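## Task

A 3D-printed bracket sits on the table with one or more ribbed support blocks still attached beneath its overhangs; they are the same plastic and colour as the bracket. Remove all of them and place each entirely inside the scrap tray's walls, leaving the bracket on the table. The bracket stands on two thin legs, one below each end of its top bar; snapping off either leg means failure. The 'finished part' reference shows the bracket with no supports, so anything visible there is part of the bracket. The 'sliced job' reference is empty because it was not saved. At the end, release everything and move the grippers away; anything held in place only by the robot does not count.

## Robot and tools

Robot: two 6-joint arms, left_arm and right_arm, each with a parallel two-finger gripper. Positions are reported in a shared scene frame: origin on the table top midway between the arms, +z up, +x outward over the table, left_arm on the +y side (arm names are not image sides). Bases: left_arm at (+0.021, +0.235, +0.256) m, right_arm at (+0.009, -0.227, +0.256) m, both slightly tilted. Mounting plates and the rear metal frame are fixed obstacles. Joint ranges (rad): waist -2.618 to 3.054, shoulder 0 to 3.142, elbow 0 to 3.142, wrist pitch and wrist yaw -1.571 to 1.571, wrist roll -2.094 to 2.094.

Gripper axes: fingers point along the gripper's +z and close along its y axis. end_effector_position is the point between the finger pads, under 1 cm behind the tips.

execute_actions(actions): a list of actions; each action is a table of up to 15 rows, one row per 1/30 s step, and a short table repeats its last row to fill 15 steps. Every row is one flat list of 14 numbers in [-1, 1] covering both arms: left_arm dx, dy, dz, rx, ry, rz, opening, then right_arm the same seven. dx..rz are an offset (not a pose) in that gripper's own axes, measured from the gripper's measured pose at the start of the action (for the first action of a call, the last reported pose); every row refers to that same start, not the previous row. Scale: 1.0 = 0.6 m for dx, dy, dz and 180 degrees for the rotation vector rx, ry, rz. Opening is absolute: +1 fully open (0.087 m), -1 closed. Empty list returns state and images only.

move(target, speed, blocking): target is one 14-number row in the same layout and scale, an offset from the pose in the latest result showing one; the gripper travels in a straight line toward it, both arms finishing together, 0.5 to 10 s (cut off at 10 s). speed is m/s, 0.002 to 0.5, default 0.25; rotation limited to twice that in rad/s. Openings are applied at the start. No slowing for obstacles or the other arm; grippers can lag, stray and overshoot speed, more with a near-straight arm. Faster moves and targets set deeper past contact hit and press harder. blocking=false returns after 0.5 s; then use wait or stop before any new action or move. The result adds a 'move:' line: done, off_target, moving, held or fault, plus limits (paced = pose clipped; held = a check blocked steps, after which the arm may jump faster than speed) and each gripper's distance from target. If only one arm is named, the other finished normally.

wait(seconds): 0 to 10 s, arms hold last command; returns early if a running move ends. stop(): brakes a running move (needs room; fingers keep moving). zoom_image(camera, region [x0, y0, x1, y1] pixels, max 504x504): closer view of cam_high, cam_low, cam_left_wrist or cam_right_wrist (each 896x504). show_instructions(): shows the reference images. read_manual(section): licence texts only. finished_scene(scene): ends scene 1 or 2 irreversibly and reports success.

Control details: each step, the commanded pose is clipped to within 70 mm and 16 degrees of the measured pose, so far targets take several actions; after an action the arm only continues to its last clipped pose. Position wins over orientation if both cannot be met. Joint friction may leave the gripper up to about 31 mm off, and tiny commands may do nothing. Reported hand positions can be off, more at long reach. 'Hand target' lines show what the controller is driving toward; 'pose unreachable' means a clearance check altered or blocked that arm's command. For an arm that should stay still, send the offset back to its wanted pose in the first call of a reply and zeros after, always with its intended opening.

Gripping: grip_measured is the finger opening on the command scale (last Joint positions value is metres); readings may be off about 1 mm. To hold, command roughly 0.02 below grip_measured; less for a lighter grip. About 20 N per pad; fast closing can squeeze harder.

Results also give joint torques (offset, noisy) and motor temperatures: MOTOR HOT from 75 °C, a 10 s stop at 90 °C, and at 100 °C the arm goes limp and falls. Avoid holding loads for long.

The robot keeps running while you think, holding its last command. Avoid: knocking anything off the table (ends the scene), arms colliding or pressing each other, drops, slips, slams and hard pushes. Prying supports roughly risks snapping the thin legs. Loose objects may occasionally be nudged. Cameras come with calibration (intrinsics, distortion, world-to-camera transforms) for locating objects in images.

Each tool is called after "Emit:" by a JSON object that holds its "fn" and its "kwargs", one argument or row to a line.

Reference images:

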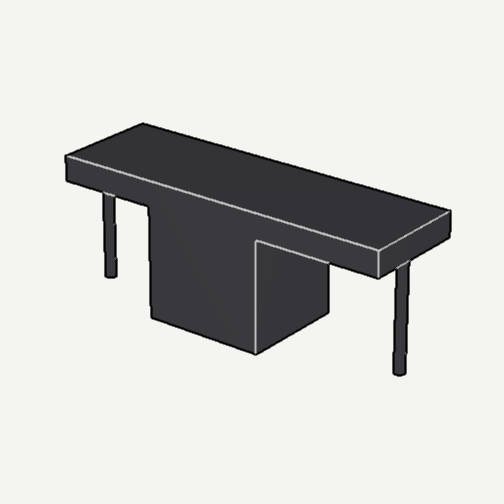

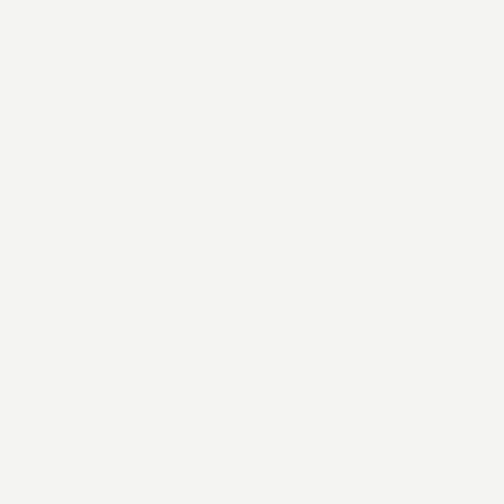

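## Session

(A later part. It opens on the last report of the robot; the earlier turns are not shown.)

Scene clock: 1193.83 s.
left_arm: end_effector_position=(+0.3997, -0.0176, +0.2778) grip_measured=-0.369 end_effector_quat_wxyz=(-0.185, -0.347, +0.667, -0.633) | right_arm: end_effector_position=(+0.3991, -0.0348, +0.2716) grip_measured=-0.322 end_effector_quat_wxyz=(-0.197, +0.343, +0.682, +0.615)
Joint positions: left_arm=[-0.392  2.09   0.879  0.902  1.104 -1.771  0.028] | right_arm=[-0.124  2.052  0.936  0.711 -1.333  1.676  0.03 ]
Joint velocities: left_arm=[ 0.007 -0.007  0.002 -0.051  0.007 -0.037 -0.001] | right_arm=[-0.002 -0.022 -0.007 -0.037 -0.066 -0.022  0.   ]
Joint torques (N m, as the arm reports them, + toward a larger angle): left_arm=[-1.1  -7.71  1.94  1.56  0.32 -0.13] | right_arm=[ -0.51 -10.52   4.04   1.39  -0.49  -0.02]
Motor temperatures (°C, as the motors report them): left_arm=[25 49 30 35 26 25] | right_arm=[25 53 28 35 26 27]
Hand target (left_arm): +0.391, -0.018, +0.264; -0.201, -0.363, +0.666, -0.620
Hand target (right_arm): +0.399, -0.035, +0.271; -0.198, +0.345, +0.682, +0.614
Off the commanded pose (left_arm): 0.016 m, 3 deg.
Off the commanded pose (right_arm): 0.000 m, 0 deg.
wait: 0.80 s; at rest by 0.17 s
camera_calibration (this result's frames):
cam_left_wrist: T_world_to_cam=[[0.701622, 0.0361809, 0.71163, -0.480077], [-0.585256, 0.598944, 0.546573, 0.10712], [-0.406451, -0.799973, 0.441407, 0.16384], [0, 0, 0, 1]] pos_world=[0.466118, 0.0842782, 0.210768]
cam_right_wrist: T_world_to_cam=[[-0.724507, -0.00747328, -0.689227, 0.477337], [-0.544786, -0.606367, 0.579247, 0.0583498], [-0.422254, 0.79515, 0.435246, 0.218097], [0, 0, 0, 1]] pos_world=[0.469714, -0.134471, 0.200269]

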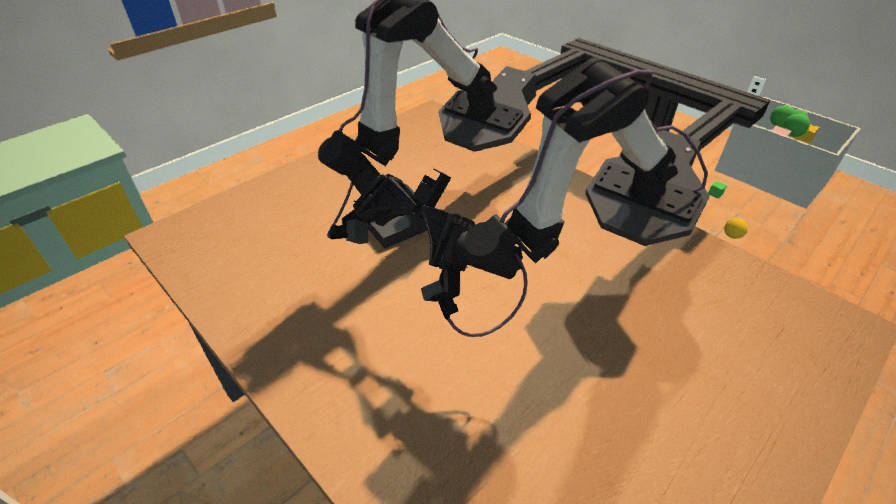

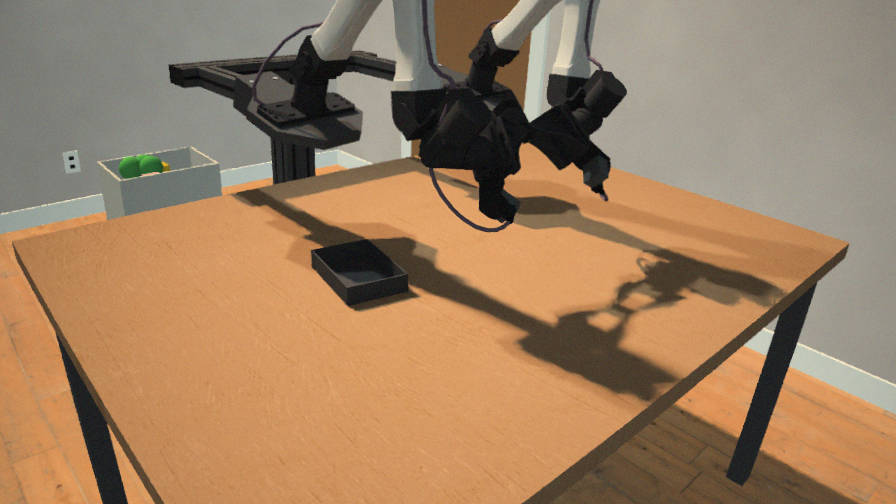

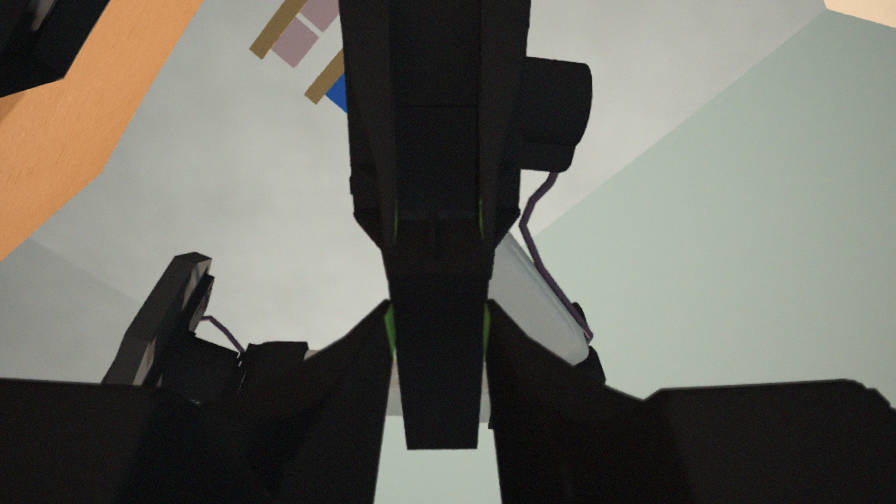

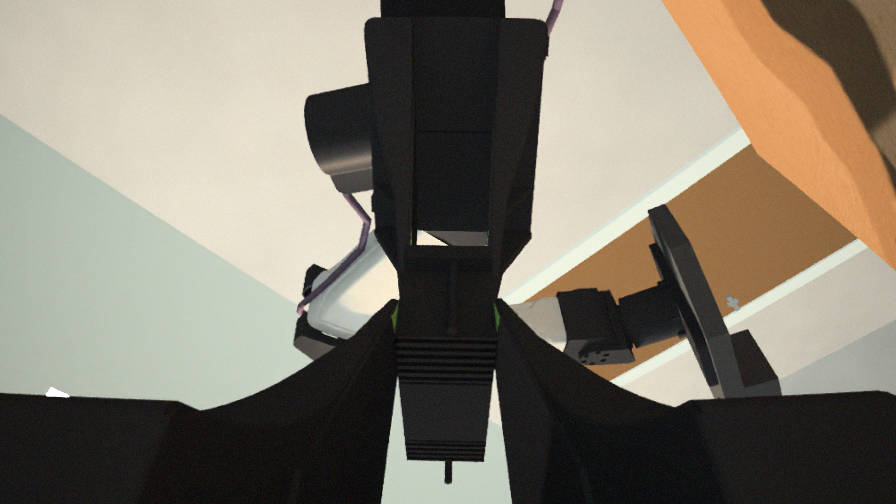

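Emit:
{"fn": "execute_actions", "kwargs": {
  "actions": [
    [[-0.003,0.022,0,-0.007,-0.002,-0.012,-0.35, 0,0,0,0,0,0,-0.45],[-0.003,0.020,0,-0.007,-0.002,-0.012,-0.33, 0,0,0,0,0,0,-0.45],[-0.003,0.018,0,-0.007,-0.002,-0.012,-0.31, 0,0,0,0,0,0,-0.45],[-0.003,0.0167,0,-0.007,-0.002,-0.012,-0.29, 0,0,0,0,0,0,-0.45],[-0.003,0.0167,0.001,-0.007,-0.002,-0.012,-0.28, 0,0,0,0,0,0,-0.45],[-0.0028,0.0167,0.002,-0.007,-0.002,-0.012,-0.28, 0,0,0,0,0,0,-0.45],[-0.0026,0.0167,0.003,-0.007,-0.002,-0.012,-0.28, 0,0,0,0,0,0,-0.45],[-0.0024,0.0167,0.004,-0.007,-0.002,-0.012,-0.28, 0,0,0,0,0,0,-0.45],[-0.0022,0.0167,0.005,-0.007,-0.002,-0.012,-0.28, 0,0,0,0,0,0,-0.45],[-0.0020,0.0167,0.006,-0.007,-0.002,-0.012,-0.28, 0,0,0,0,0,0,-0.45],[-0.0018,0.0167,0.007,-0.007,-0.002,-0.012,-0.28, 0,0,0,0,0,0,-0.45],[-0.0016,0.0167,0.008,-0.007,-0.002,-0.012,-0.28, 0,0,0,0,0,0,-0.45],[-0.0014,0.0167,0.009,-0.007,-0.002,-0.012,-0.28, 0,0,0,0,0,0,-0.45],[-0.0012,0.0167,0.010,-0.007,-0.002,-0.012,-0.28, 0,0,0,0,0,0,-0.45],[-0.0010,0.0167,0.0105,-0.007,-0.002,-0.012,-0.28, 0,0,0,0,0,0,-0.45]]
  ]
}}

Emit:
{"fn": "wait", "kwargs": {
  "seconds": 0.8
}}

Scene clock: 1202.80 s.
left_arm: end_effector_position=(+0.3997, -0.0183, +0.2776) grip_measured=-0.280 end_effector_quat_wxyz=(-0.184, -0.347, +0.667, -0.633) | right_arm: end_effector_position=(+0.3991, -0.0348, +0.2716) grip_measured=-0.322 end_effector_quat_wxyz=(-0.197, +0.343, +0.682, +0.615)
Joint positions: left_arm=[-0.394  2.09   0.879  0.902  1.1   -1.77   0.031] | right_arm=[-0.124  2.052  0.936  0.711 -1.333  1.676  0.03 ]
Joint velocities: left_arm=[-0.056 -0.002 -0.017  0.022 -0.037 -0.037 -0.001] | right_arm=[ 0.002 -0.002 -0.007 -0.081 -0.007  0.022  0.   ]
Joint torques (N m, as the arm reports them, + toward a larger angle): left_arm=[-2.24 -8.52  3.3   1.42  0.25 -0.15] | right_arm=[ -0.55 -10.44   4.     1.41  -0.5   -0.01]
Motor temperatures (°C, as the motors report them): left_arm=[25 49 30 35 26 25] | right_arm=[25 53 28 35 26 27]
Hand target (left_arm): +0.394, -0.024, +0.270; -0.198, -0.360, +0.668, -0.621
Hand target (right_arm): +0.399, -0.035, +0.272; -0.197, +0.343, +0.682, +0.615
Off the commanded pose (left_arm): 0.011 m, 3 deg.
Off the commanded pose (right_arm): 0.000 m, 0 deg.
camera_calibration (this result's frames):
cam_left_wrist: T_world_to_cam=[[0.701226, 0.0356885, 0.712046, -0.479867], [-0.586073, 0.597555, 0.547217, 0.107774], [-0.405957, -0.801033, 0.439937, 0.163588], [0, 0, 0, 1]] pos_world=[0.466068, 0.0837644, 0.210743]
cam_right_wrist: T_world_to_cam=[[-0.724507, -0.00747328, -0.689227, 0.477337], [-0.544786, -0.606367, 0.579247, 0.0583498], [-0.422254, 0.79515, 0.435246, 0.218097], [0, 0, 0, 1]] pos_world=[0.469714, -0.134471, 0.200269]

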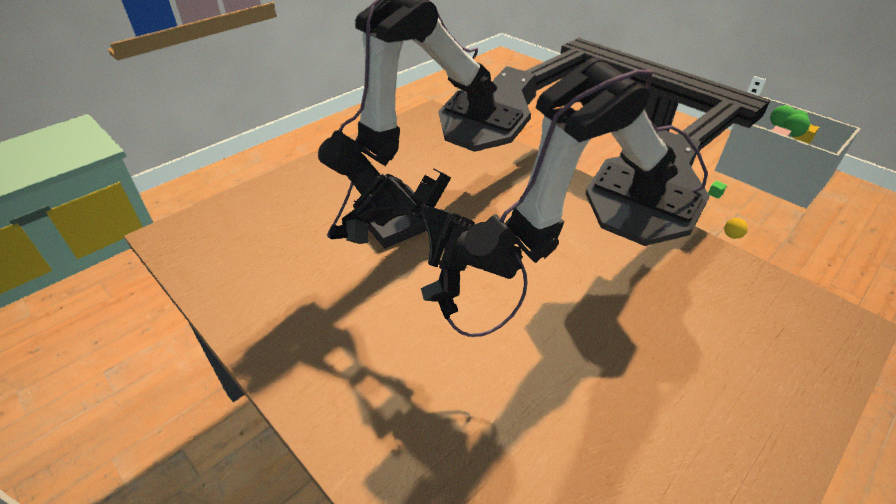

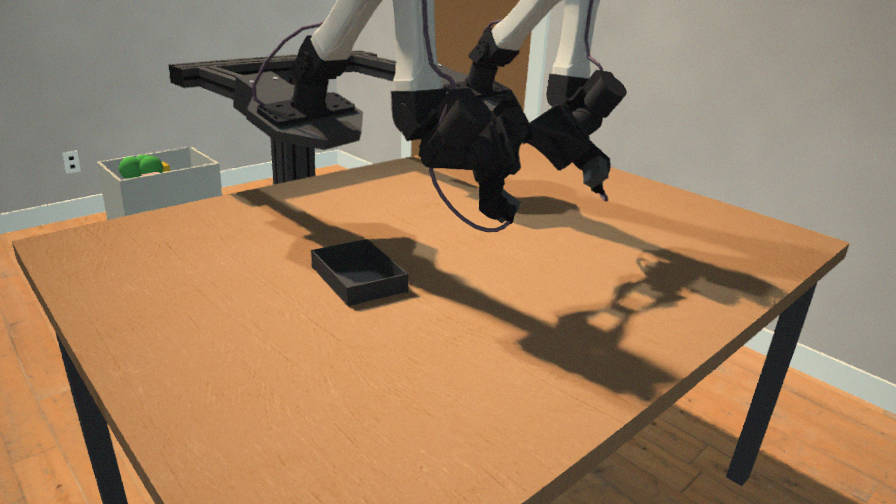

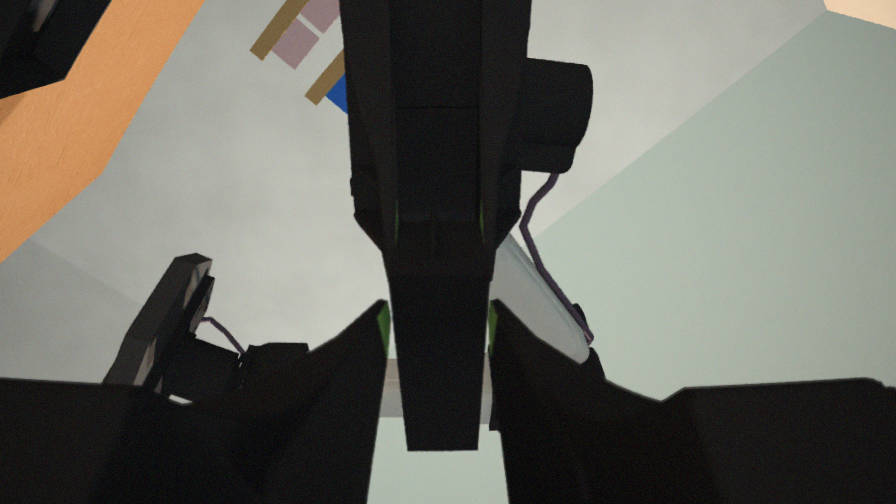

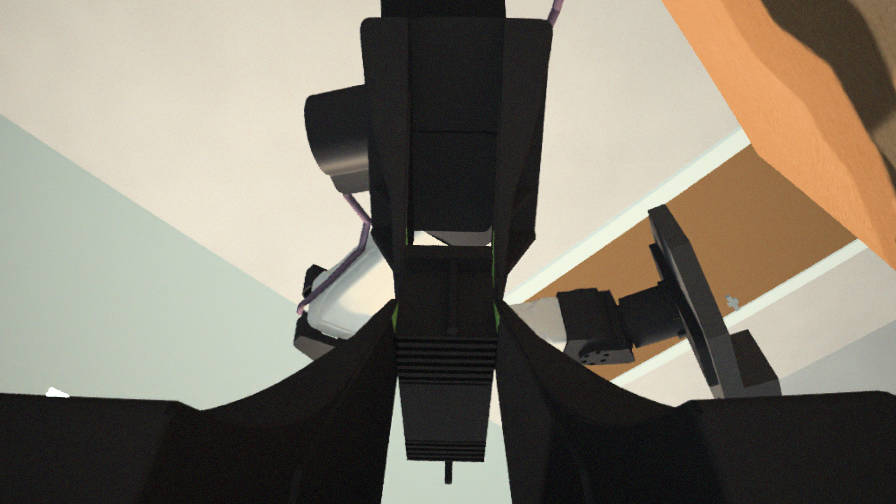

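Scene clock: 1203.60 s.
left_arm: end_effector_position=(+0.3989, -0.0202, +0.2778) grip_measured=-0.280 end_effector_quat_wxyz=(-0.185, -0.346, +0.668, -0.632) | right_arm: end_effector_position=(+0.3991, -0.0348, +0.2716) grip_measured=-0.322 end_effector_quat_wxyz=(-0.197, +0.343, +0.682, +0.615)
Joint positions: left_arm=[-0.399  2.09   0.879  0.902  1.097 -1.77   0.031] | right_arm=[-0.124  2.052  0.936  0.711 -1.333  1.676  0.03 ]
Joint velocities: left_arm=[-0.002 -0.002 -0.022  0.007 -0.066  0.007 -0.   ] | right_arm=[-0.017 -0.012  0.007 -0.022  0.051 -0.022  0.   ]
Joint torques (N m, as the arm reports them, + toward a larger angle): left_arm=[-2.   -8.44  3.32  1.42  0.22 -0.16] | right_arm=[ -0.56 -10.49   3.99   1.4   -0.49  -0.03]
Motor temperatures (°C, as the motors report them): left_arm=[25 49 30 35 26 25] | right_arm=[25 53 28 35 26 27]
Hand target (left_arm): +0.394, -0.024, +0.270; -0.198, -0.360, +0.668, -0.621
Hand target (right_arm): +0.399, -0.035, +0.272; -0.197, +0.343, +0.682, +0.615
Off the commanded pose (left_arm): 0.010 m, 3 deg.
Off the commanded pose (right_arm): 0.000 m, 0 deg.
wait: 0.80 s; at rest by 0.20 s
camera_calibration (this result's frames):
cam_left_wrist: T_world_to_cam=[[0.701051, 0.0337352, 0.712312, -0.479391], [-0.584738, 0.598943, 0.547128, 0.107821], [-0.408177, -0.800081, 0.439616, 0.162622], [0, 0, 0, 1]] pos_world=[0.465503, 0.0817046, 0.210993]
cam_right_wrist: T_world_to_cam=[[-0.724507, -0.00747328, -0.689227, 0.477337], [-0.544786, -0.606367, 0.579247, 0.0583498], [-0.422254, 0.79515, 0.435246, 0.218097], [0, 0, 0, 1]] pos_world=[0.469714, -0.134471, 0.200269]

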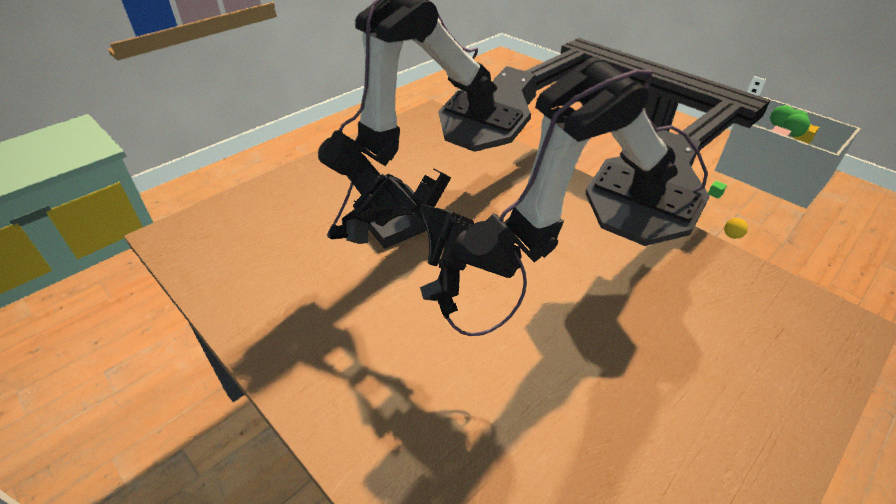

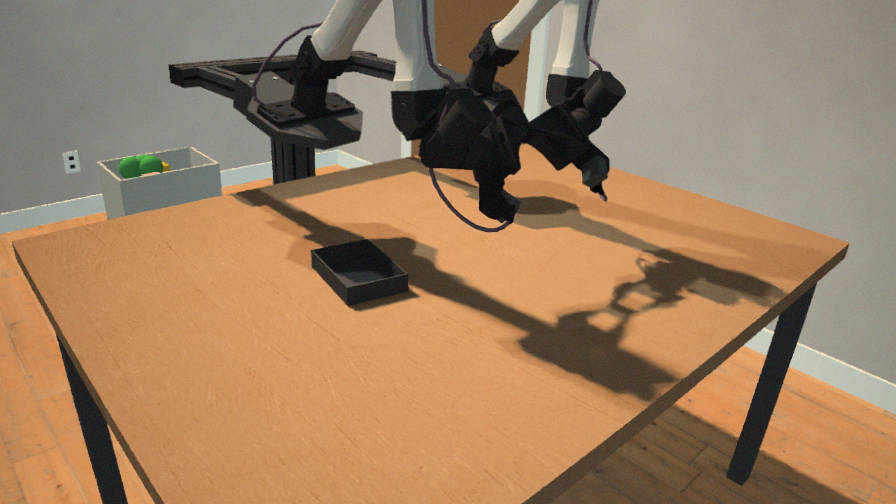

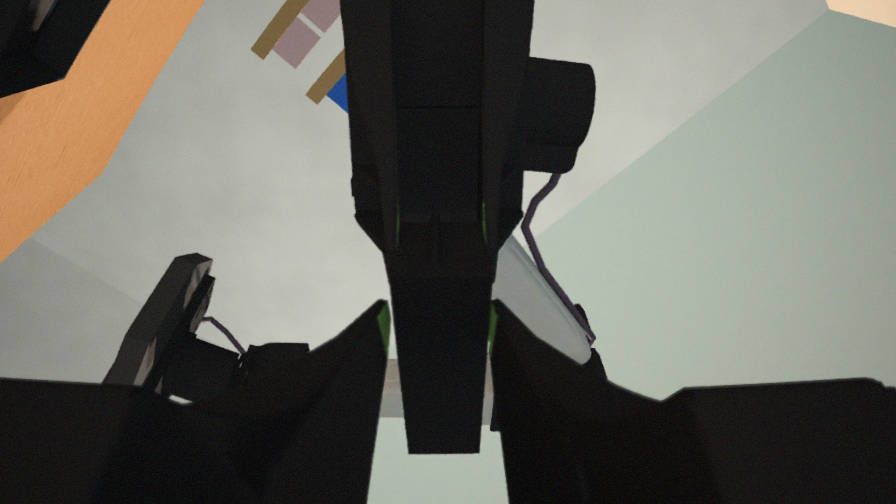

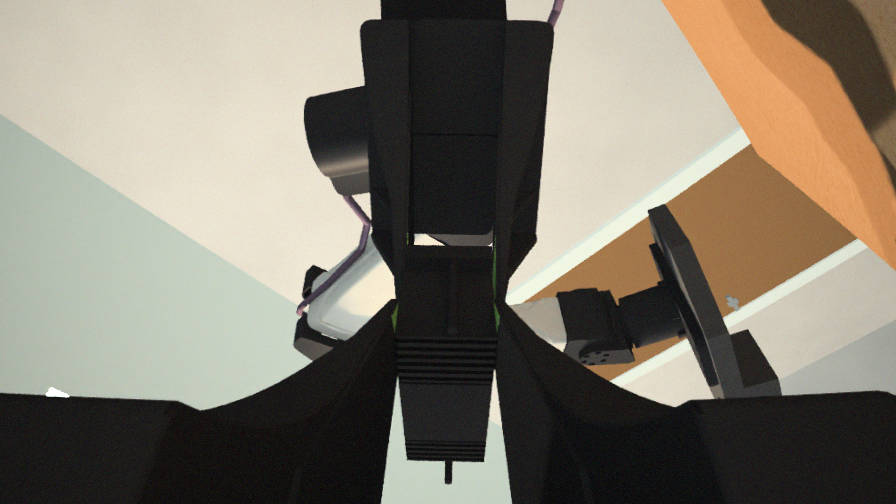

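Emit:
{"fn": "execute_actions", "kwargs": {
  "actions": []
}}

Scene clock: 1216.23 s.
left_arm: end_effector_position=(+0.3989, -0.0202, +0.2778) grip_measured=-0.280 end_effector_quat_wxyz=(-0.185, -0.346, +0.668, -0.632) | right_arm: end_effector_position=(+0.3991, -0.0348, +0.2716) grip_measured=-0.322 end_effector_quat_wxyz=(-0.197, +0.343, +0.682, +0.615)
Joint positions: left_arm=[-0.399  2.09   0.879  0.902  1.097 -1.77   0.031] | right_arm=[-0.124  2.052  0.936  0.711 -1.333  1.676  0.03 ]
Joint velocities: left_arm=[-0.017 -0.007  0.007 -0.11   0.007  0.007 -0.   ] | right_arm=[ 0.007 -0.012 -0.027 -0.022  0.007  0.022 -0.001]
Joint torques (N m, as the arm reports them, + toward a larger angle): left_arm=[-2.03 -8.43  3.35  1.43  0.25 -0.15] | right_arm=[ -0.61 -10.55   4.06   1.41  -0.5   -0.01]
Motor temperatures (°C, as the motors report them): left_arm=[25 49 30 35 26 25] | right_arm=[25 53 29 35 26 27]
Hand target (left_arm): +0.394, -0.024, +0.270; -0.198, -0.360, +0.668, -0.621
Hand target (right_arm): +0.399, -0.035, +0.272; -0.197, +0.343, +0.682, +0.615
Off the commanded pose (left_arm): 0.010 m, 3 deg.
Off the commanded pose (right_arm): 0.000 m, 0 deg.
camera_calibration (this result's frames):
cam_left_wrist: T_world_to_cam=[[0.701051, 0.0337352, 0.712312, -0.479391], [-0.584738, 0.598943, 0.547128, 0.107821], [-0.408177, -0.800081, 0.439616, 0.162622], [0, 0, 0, 1]] pos_world=[0.465503, 0.0817046, 0.210993]
cam_right_wrist: T_world_to_cam=[[-0.724507, -0.00747328, -0.689227, 0.477337], [-0.544786, -0.606367, 0.579247, 0.0583498], [-0.422254, 0.79515, 0.435246, 0.218097], [0, 0, 0, 1]] pos_world=[0.469714, -0.134471, 0.200269]

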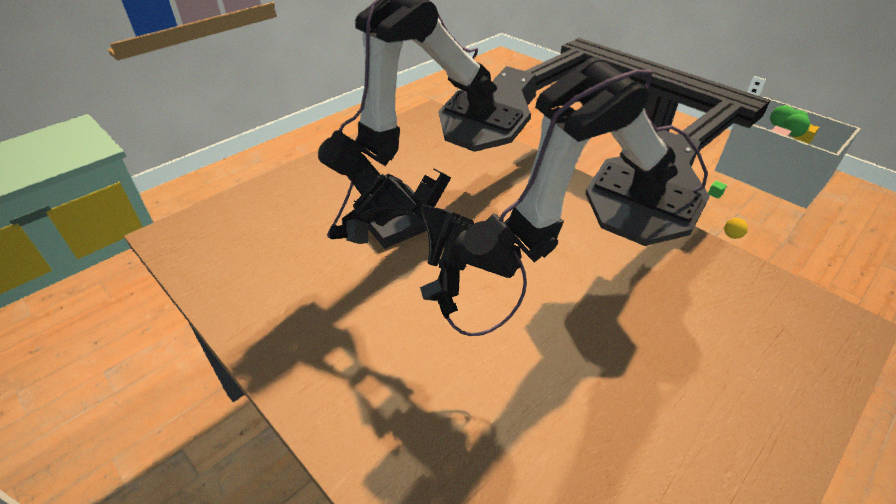

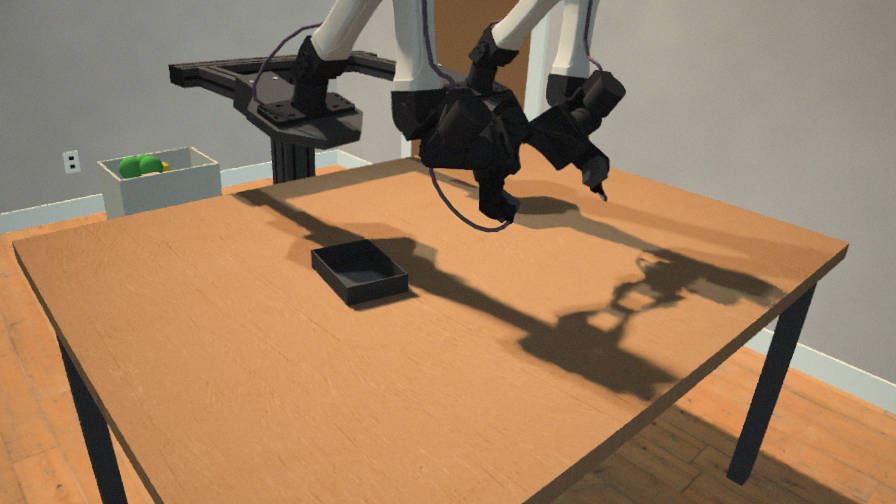

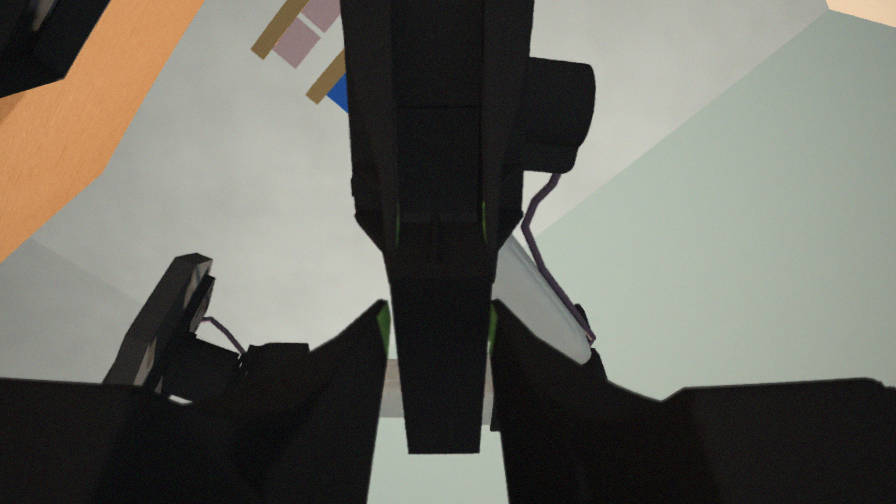

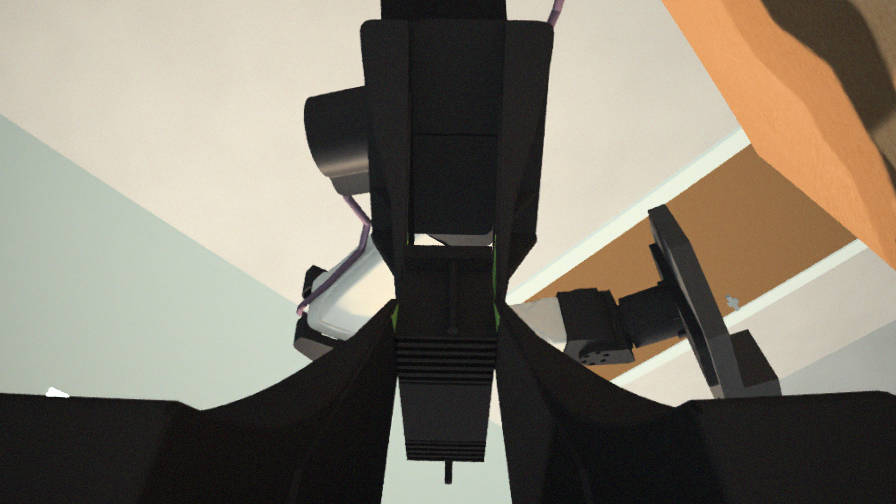

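Emit:
{"fn": "execute_actions", "kwargs": {
  "actions": [
    [[-0.0033,0.0153,0,-0.0059,-0.0025,-0.0125,-0.30,0,0,0,0,0,0,-0.45],[-0.0033,0.0153,0,-0.0059,-0.0025,-0.0125,-0.31,0,0,0,0,0,0,-0.45],[-0.0033,0.0153,0,-0.0059,-0.0025,-0.0125,-0.32,0,0,0,0,0,0,-0.45],[-0.0033,0.0153,0,-0.0059,-0.0025,-0.0125,-0.33,0,0,0,0,0,0,-0.45],[-0.0033,0.0153,0,-0.0059,-0.0025,-0.0125,-0.34,0,0,0,0,0,0,-0.45],[-0.0033,0.0153,0,-0.0059,-0.0025,-0.0125,-0.35,0,0,0,0,0,0,-0.45],[-0.0033,0.0153,0,-0.0059,-0.0025,-0.0125,-0.36,0,0,0,0,0,0,-0.45],[-0.0033,0.0153,0,-0.0059,-0.0025,-0.0125,-0.37,0,0,0,0,0,0,-0.45],[-0.0033,0.0153,0,-0.0059,-0.0025,-0.0125,-0.38,0,0,0,0,0,0,-0.45],[-0.0033,0.0153,0,-0.0059,-0.0025,-0.0125,-0.39,0,0,0,0,0,0,-0.45],[-0.0033,0.0153,0,-0.0059,-0.0025,-0.0125,-0.40,0,0,0,0,0,0,-0.45]]
  ]
}}

Scene clock: 1225.13 s.
left_arm: end_effector_position=(+0.3989, -0.0202, +0.2778) grip_measured=-0.359 end_effector_quat_wxyz=(-0.185, -0.347, +0.668, -0.632) | right_arm: end_effector_position=(+0.3990, -0.0348, +0.2715) grip_measured=-0.322 end_effector_quat_wxyz=(-0.196, +0.343, +0.683, +0.615)
Joint positions: left_arm=[-0.399  2.09   0.879  0.902  1.097 -1.77   0.028] | right_arm=[-0.124  2.052  0.936  0.711 -1.333  1.674  0.03 ]
Joint velocities: left_arm=[ 0.007 -0.002  0.002 -0.051 -0.007 -0.007  0.001] | right_arm=[-0.002  0.007  0.007 -0.037 -0.007 -0.007  0.   ]
Joint torques (N m, as the arm reports them, + toward a larger angle): left_arm=[-1.14 -8.97  2.81  1.4   0.32 -0.12] | right_arm=[ -0.55 -10.56   4.02   1.39  -0.49   0.  ]
Motor temperatures (°C, as the motors report them): left_arm=[25 50 31 35 26 25] | right_arm=[25 53 29 35 26 27]
Hand target (left_arm): +0.394, -0.020, +0.270; -0.197, -0.360, +0.667, -0.621
Hand target (right_arm): +0.399, -0.035, +0.272; -0.197, +0.343, +0.682, +0.615
Off the commanded pose (left_arm): 0.009 m, 3 deg.
Off the commanded pose (right_arm): 0.000 m, 0 deg.
camera_calibration (this result's frames):
cam_left_wrist: T_world_to_cam=[[0.701314, 0.0338226, 0.71205, -0.479437], [-0.584565, 0.598954, 0.547301, 0.107704], [-0.407974, -0.800069, 0.439826, 0.162483], [0, 0, 0, 1]] pos_world=[0.465485, 0.0817037, 0.210972]
cam_right_wrist: T_world_to_cam=[[-0.722965, -0.00799216, -0.690838, 0.477046], [-0.545845, -0.606372, 0.578244, 0.0590458], [-0.423526, 0.795141, 0.434023, 0.218938], [0, 0, 0, 1]] pos_world=[0.469844, -0.13447, 0.200395]

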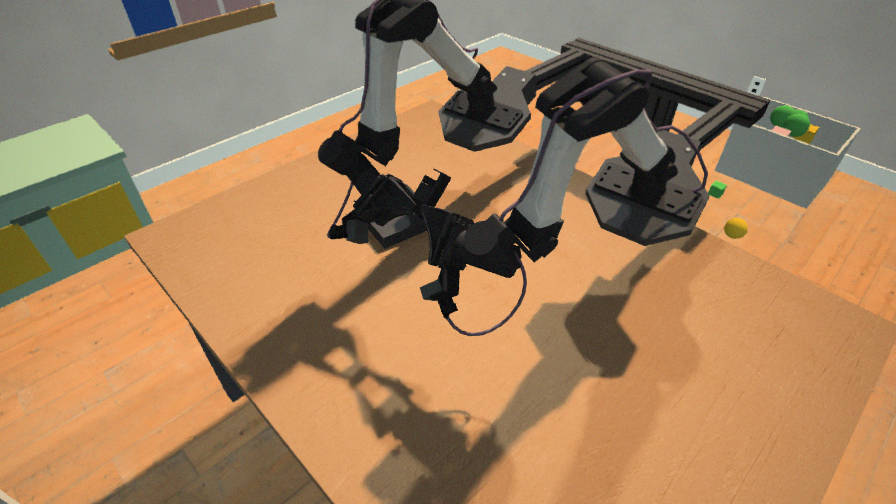

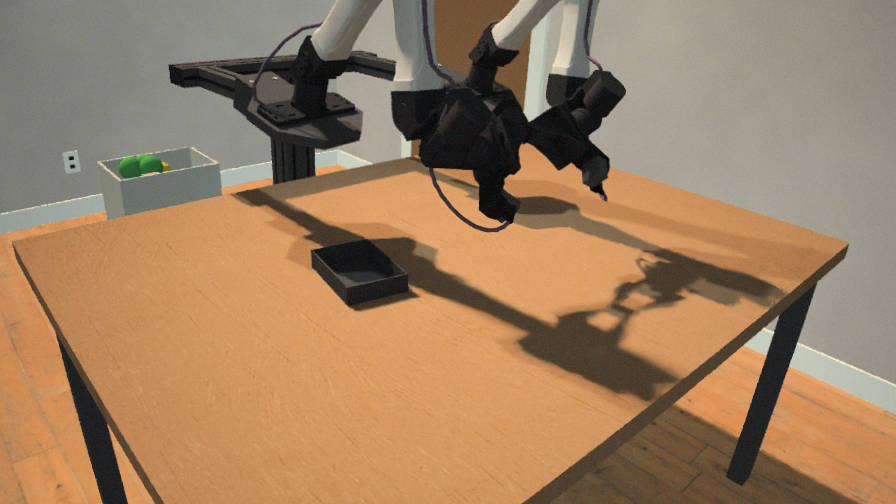

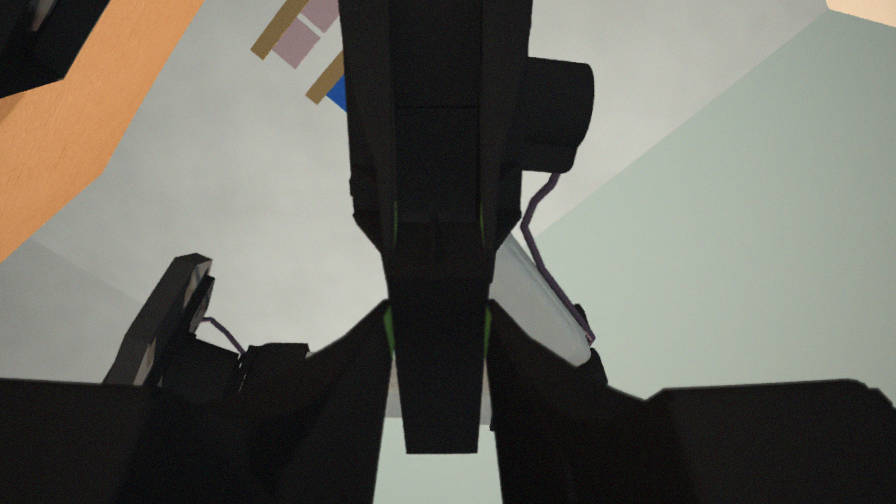

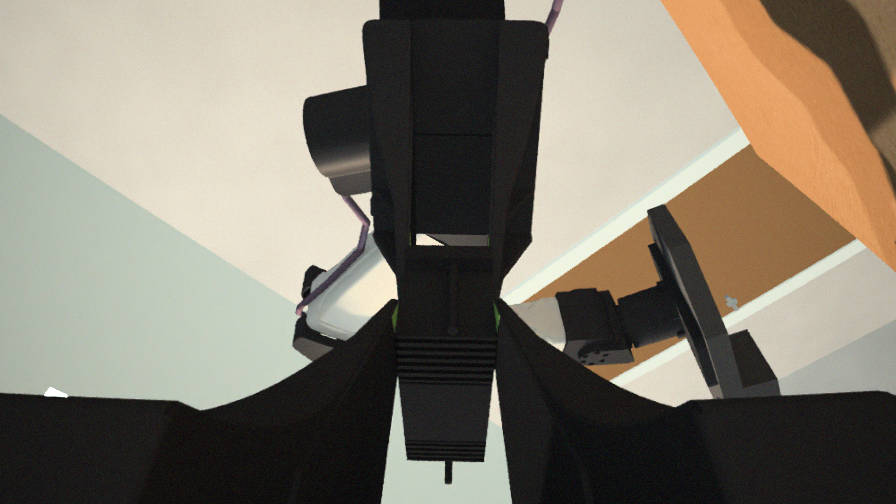

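Emit:
{"fn": "execute_actions", "kwargs": {
  "actions": [
    [[-0.0033,0.0153,0,-0.0059,-0.0025,-0.0125,-0.28,0,0,0,0,0,0,-0.45]],
    [[-0.002,0.0155,0.004,-0.0059,-0.0025,-0.0125,-0.28,0,0,0,0,0,0,-0.45],[-0.002,0.0155,0.005,-0.0059,-0.0025,-0.0125,-0.28,0,0,0,0,0,0,-0.45],[-0.001,0.0158,0.006,-0.0059,-0.0025,-0.0125,-0.28,0,0,0,0,0,0,-0.45],[-0.001,0.0158,0.007,-0.0059,-0.0025,-0.0125,-0.28,0,0,0,0,0,0,-0.45],[-0.001,0.0158,0.008,-0.0059,-0.0025,-0.0125,-0.28,0,0,0,0,0,0,-0.45],[-0.001,0.0158,0.009,-0.0059,-0.0025,-0.0125,-0.28,0,0,0,0,0,0,-0.45],[-0.001,0.0158,0.0098,-0.0059,-0.0025,-0.0125,-0.28,0,0,0,0,0,0,-0.45]]
  ]
}}

Scene clock: 1233.13 s.
left_arm: end_effector_position=(+0.3985, -0.0224, +0.2778) grip_measured=-0.280 end_effector_quat_wxyz=(-0.186, -0.348, +0.668, -0.631) | right_arm: end_effector_position=(+0.3990, -0.0348, +0.2715) grip_measured=-0.322 end_effector_quat_wxyz=(-0.196, +0.343, +0.683, +0.615)
Joint positions: left_arm=[-0.405  2.09   0.879  0.901  1.09  -1.775  0.031] | right_arm=[-0.124  2.052  0.936  0.711 -1.333  1.674  0.03 ]
Joint velocities: left_arm=[-0.012 -0.007  0.007 -0.051 -0.007 -0.051 -0.001] | right_arm=[-0.012  0.002 -0.017 -0.007 -0.037  0.007 -0.   ]
Joint torques (N m, as the arm reports them, + toward a larger angle): left_arm=[-2.02 -8.43  3.09  1.5   0.24 -0.15] | right_arm=[ -0.58 -10.5    4.02   1.4   -0.47  -0.03]
Motor temperatures (°C, as the motors report them): left_arm=[25 50 31 35 26 25] | right_arm=[25 53 29 35 26 27]
Hand target (left_arm): +0.394, -0.026, +0.270; -0.198, -0.361, +0.667, -0.621
Hand target (right_arm): +0.399, -0.035, +0.272; -0.196, +0.343, +0.683, +0.615
Off the commanded pose (left_arm): 0.010 m, 2 deg.
Off the commanded pose (right_arm): 0.000 m, 0 deg.
camera_calibration (this result's frames):
cam_left_wrist: T_world_to_cam=[[0.704129, 0.0332187, 0.709294, -0.479477], [-0.582805, 0.597671, 0.55057, 0.107201], [-0.405635, -0.801053, 0.440197, 0.159589], [0, 0, 0, 1]] pos_world=[0.464826, 0.0796964, 0.210818]
cam_right_wrist: T_world_to_cam=[[-0.722965, -0.00799216, -0.690838, 0.477046], [-0.545845, -0.606372, 0.578244, 0.0590458], [-0.423526, 0.795141, 0.434023, 0.218938], [0, 0, 0, 1]] pos_world=[0.469844, -0.13447, 0.200395]

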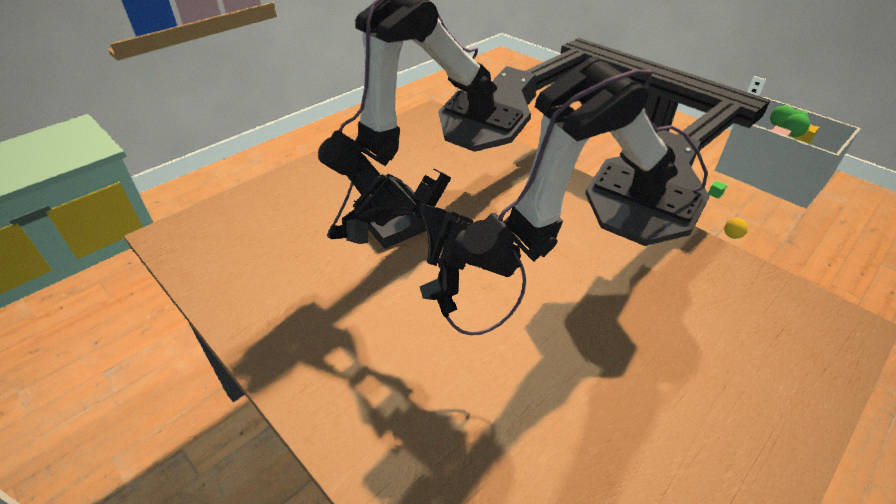

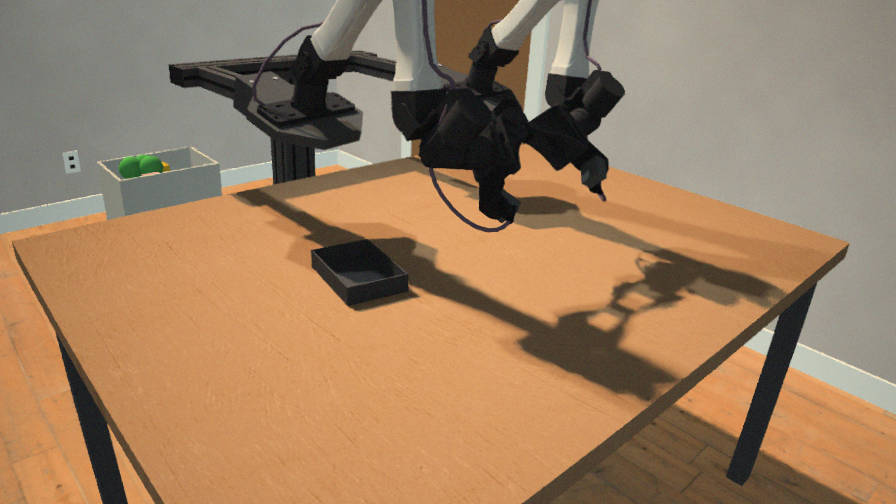

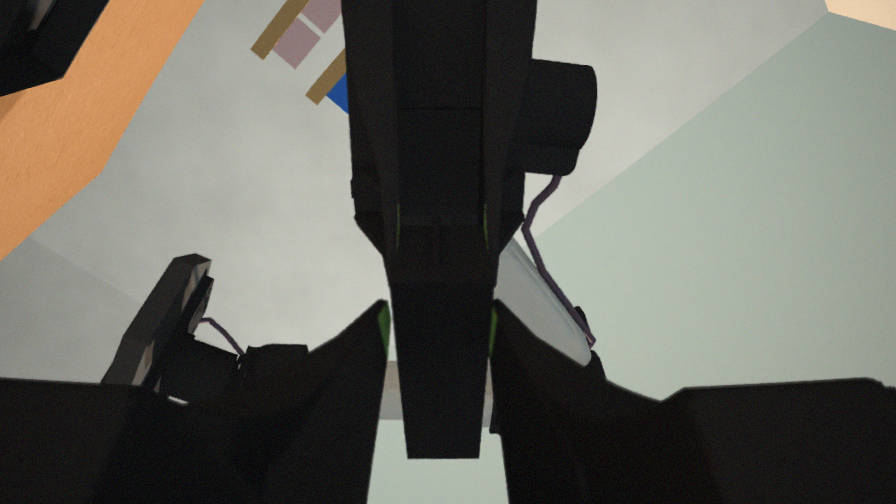

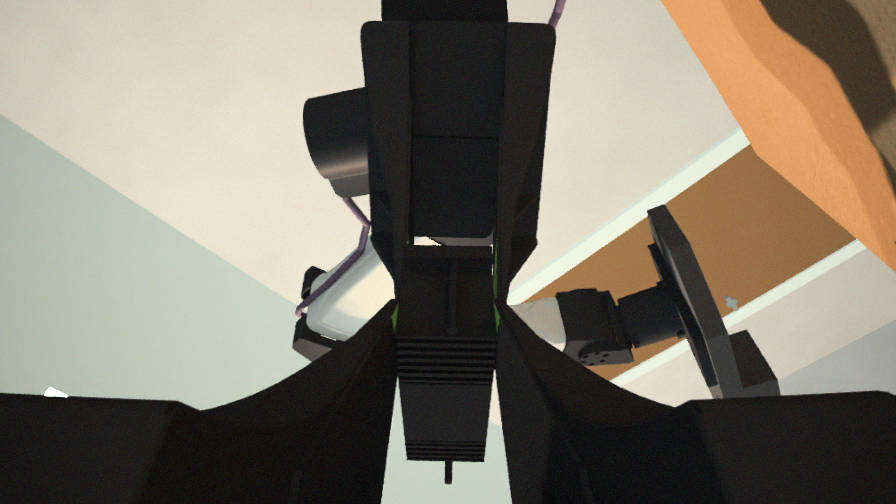

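Emit:
{"fn": "execute_actions", "kwargs": {
  "actions": [
    [[-0.0033,0.0148,0,-0.0055,-0.0025,-0.011,-0.30,0,0,0,0,0,0,-0.45],[-0.0033,0.0148,0,-0.0055,-0.0025,-0.011,-0.31,0,0,0,0,0,0,-0.45],[-0.0033,0.0148,0,-0.0055,-0.0025,-0.011,-0.32,0,0,0,0,0,0,-0.45],[-0.0033,0.0148,0,-0.0055,-0.0025,-0.011,-0.33,0,0,0,0,0,0,-0.45],[-0.0033,0.0148,0,-0.0055,-0.0025,-0.011,-0.34,0,0,0,0,0,0,-0.45],[-0.0033,0.0148,0,-0.0055,-0.0025,-0.011,-0.35,0,0,0,0,0,0,-0.45],[-0.0033,0.0148,0,-0.0055,-0.0025,-0.011,-0.36,0,0,0,0,0,0,-0.45],[-0.0033,0.0148,0,-0.0055,-0.0025,-0.011,-0.37,0,0,0,0,0,0,-0.45],[-0.0033,0.0148,0,-0.0055,-0.0025,-0.011,-0.38,0,0,0,0,0,0,-0.45],[-0.0033,0.0148,0,-0.0055,-0.0025,-0.011,-0.39,0,0,0,0,0,0,-0.45],[-0.0033,0.0148,0,-0.0055,-0.0025,-0.011,-0.40,0,0,0,0,0,0,-0.45]]
  ]
}}

Scene clock: 1238.40 s.
left_arm: end_effector_position=(+0.3987, -0.0224, +0.2777) grip_measured=-0.354 end_effector_quat_wxyz=(-0.185, -0.349, +0.668, -0.631) | right_arm: end_effector_position=(+0.3989, -0.0348, +0.2714) grip_measured=-0.322 end_effector_quat_wxyz=(-0.195, +0.342, +0.683, +0.615)
Joint positions: left_arm=[-0.405  2.09   0.879  0.901  1.089 -1.775  0.028] | right_arm=[-0.124  2.052  0.936  0.711 -1.333  1.671  0.03 ]
Joint velocities: left_arm=[-0.002 -0.002 -0.002 -0.066  0.037 -0.037  0.   ] | right_arm=[-0.027  0.002 -0.012 -0.051 -0.022  0.022 -0.001]
Joint torques (N m, as the arm reports them, + toward a larger angle): left_arm=[-1.17 -8.98  2.79  1.42  0.33 -0.09] | right_arm=[ -0.61 -10.56   4.08   1.4   -0.46   0.02]
Motor temperatures (°C, as the motors report them): left_arm=[25 50 31 35 26 25] | right_arm=[25 53 29 35 26 27]
Hand target (left_arm): +0.394, -0.022, +0.270; -0.197, -0.361, +0.668, -0.621
Hand target (right_arm): +0.399, -0.035, +0.272; -0.196, +0.343, +0.683, +0.615
Off the commanded pose (left_arm): 0.009 m, 2 deg.
Off the commanded pose (right_arm): 0.000 m, 0 deg.
camera_calibration (this result's frames):
cam_left_wrist: T_world_to_cam=[[0.704365, 0.0334619, 0.709049, -0.479541], [-0.583017, 0.597079, 0.550988, 0.107264], [-0.404921, -0.801484, 0.44007, 0.159411], [0, 0, 0, 1]] pos_world=[0.464857, 0.0797669, 0.210765]
cam_right_wrist: T_world_to_cam=[[-0.721169, -0.00868666, -0.692705, 0.476657], [-0.547037, -0.606369, 0.57712, 0.0598325], [-0.425048, 0.795136, 0.432542, 0.219952], [0, 0, 0, 1]] pos_world=[0.469971, -0.13447, 0.200514]

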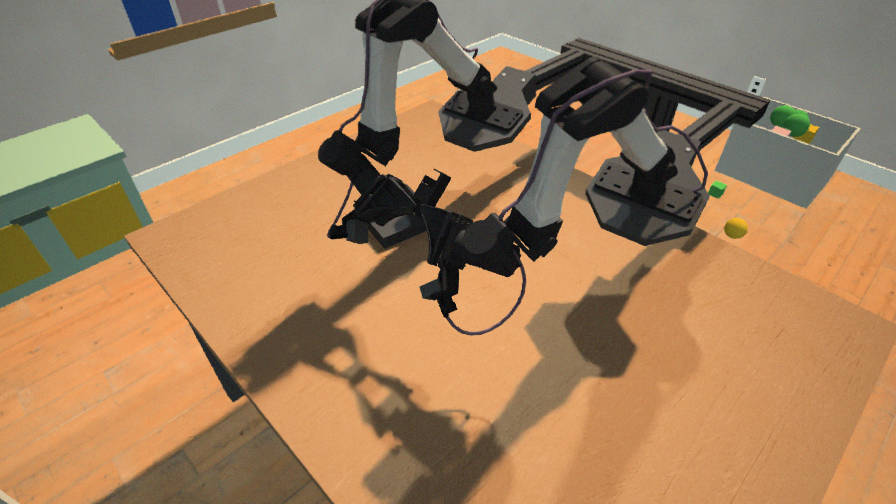

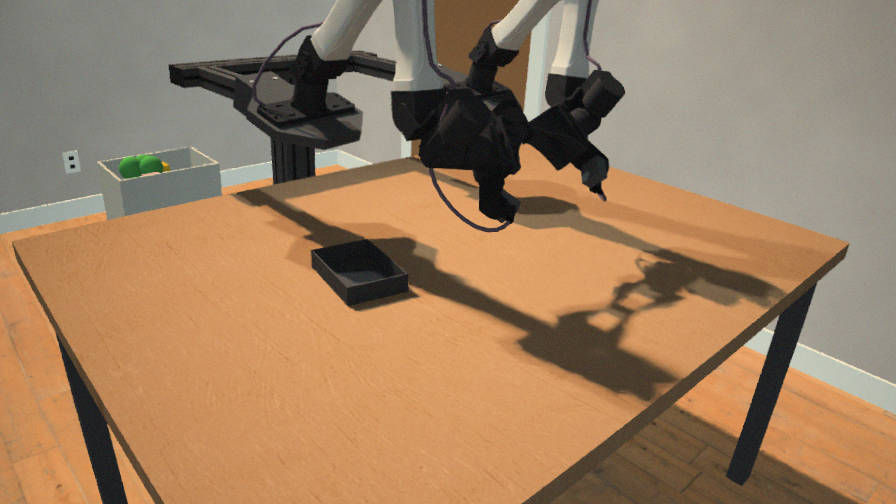

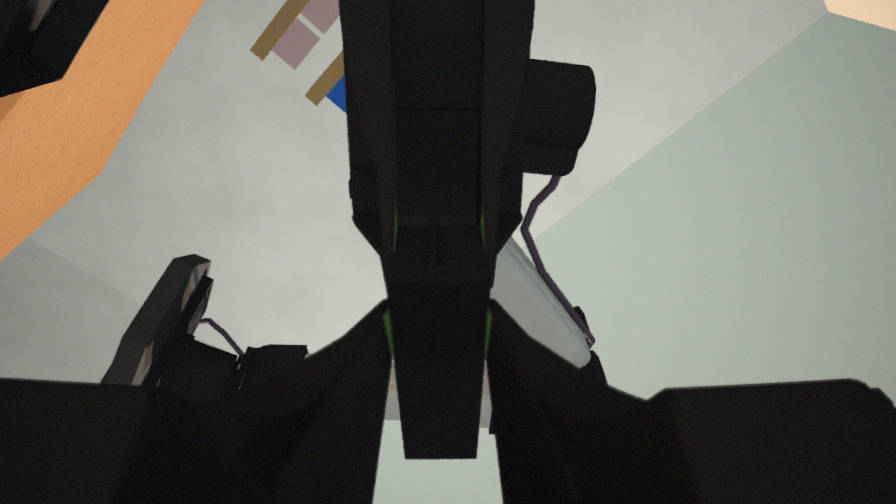

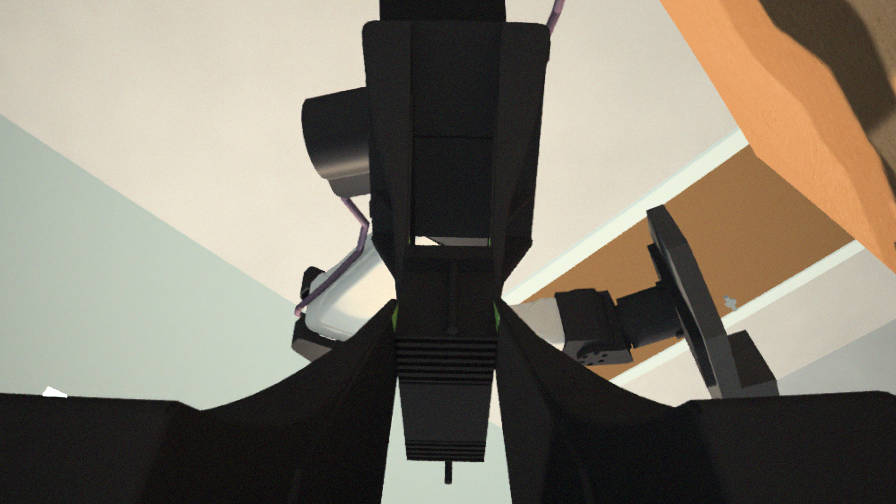

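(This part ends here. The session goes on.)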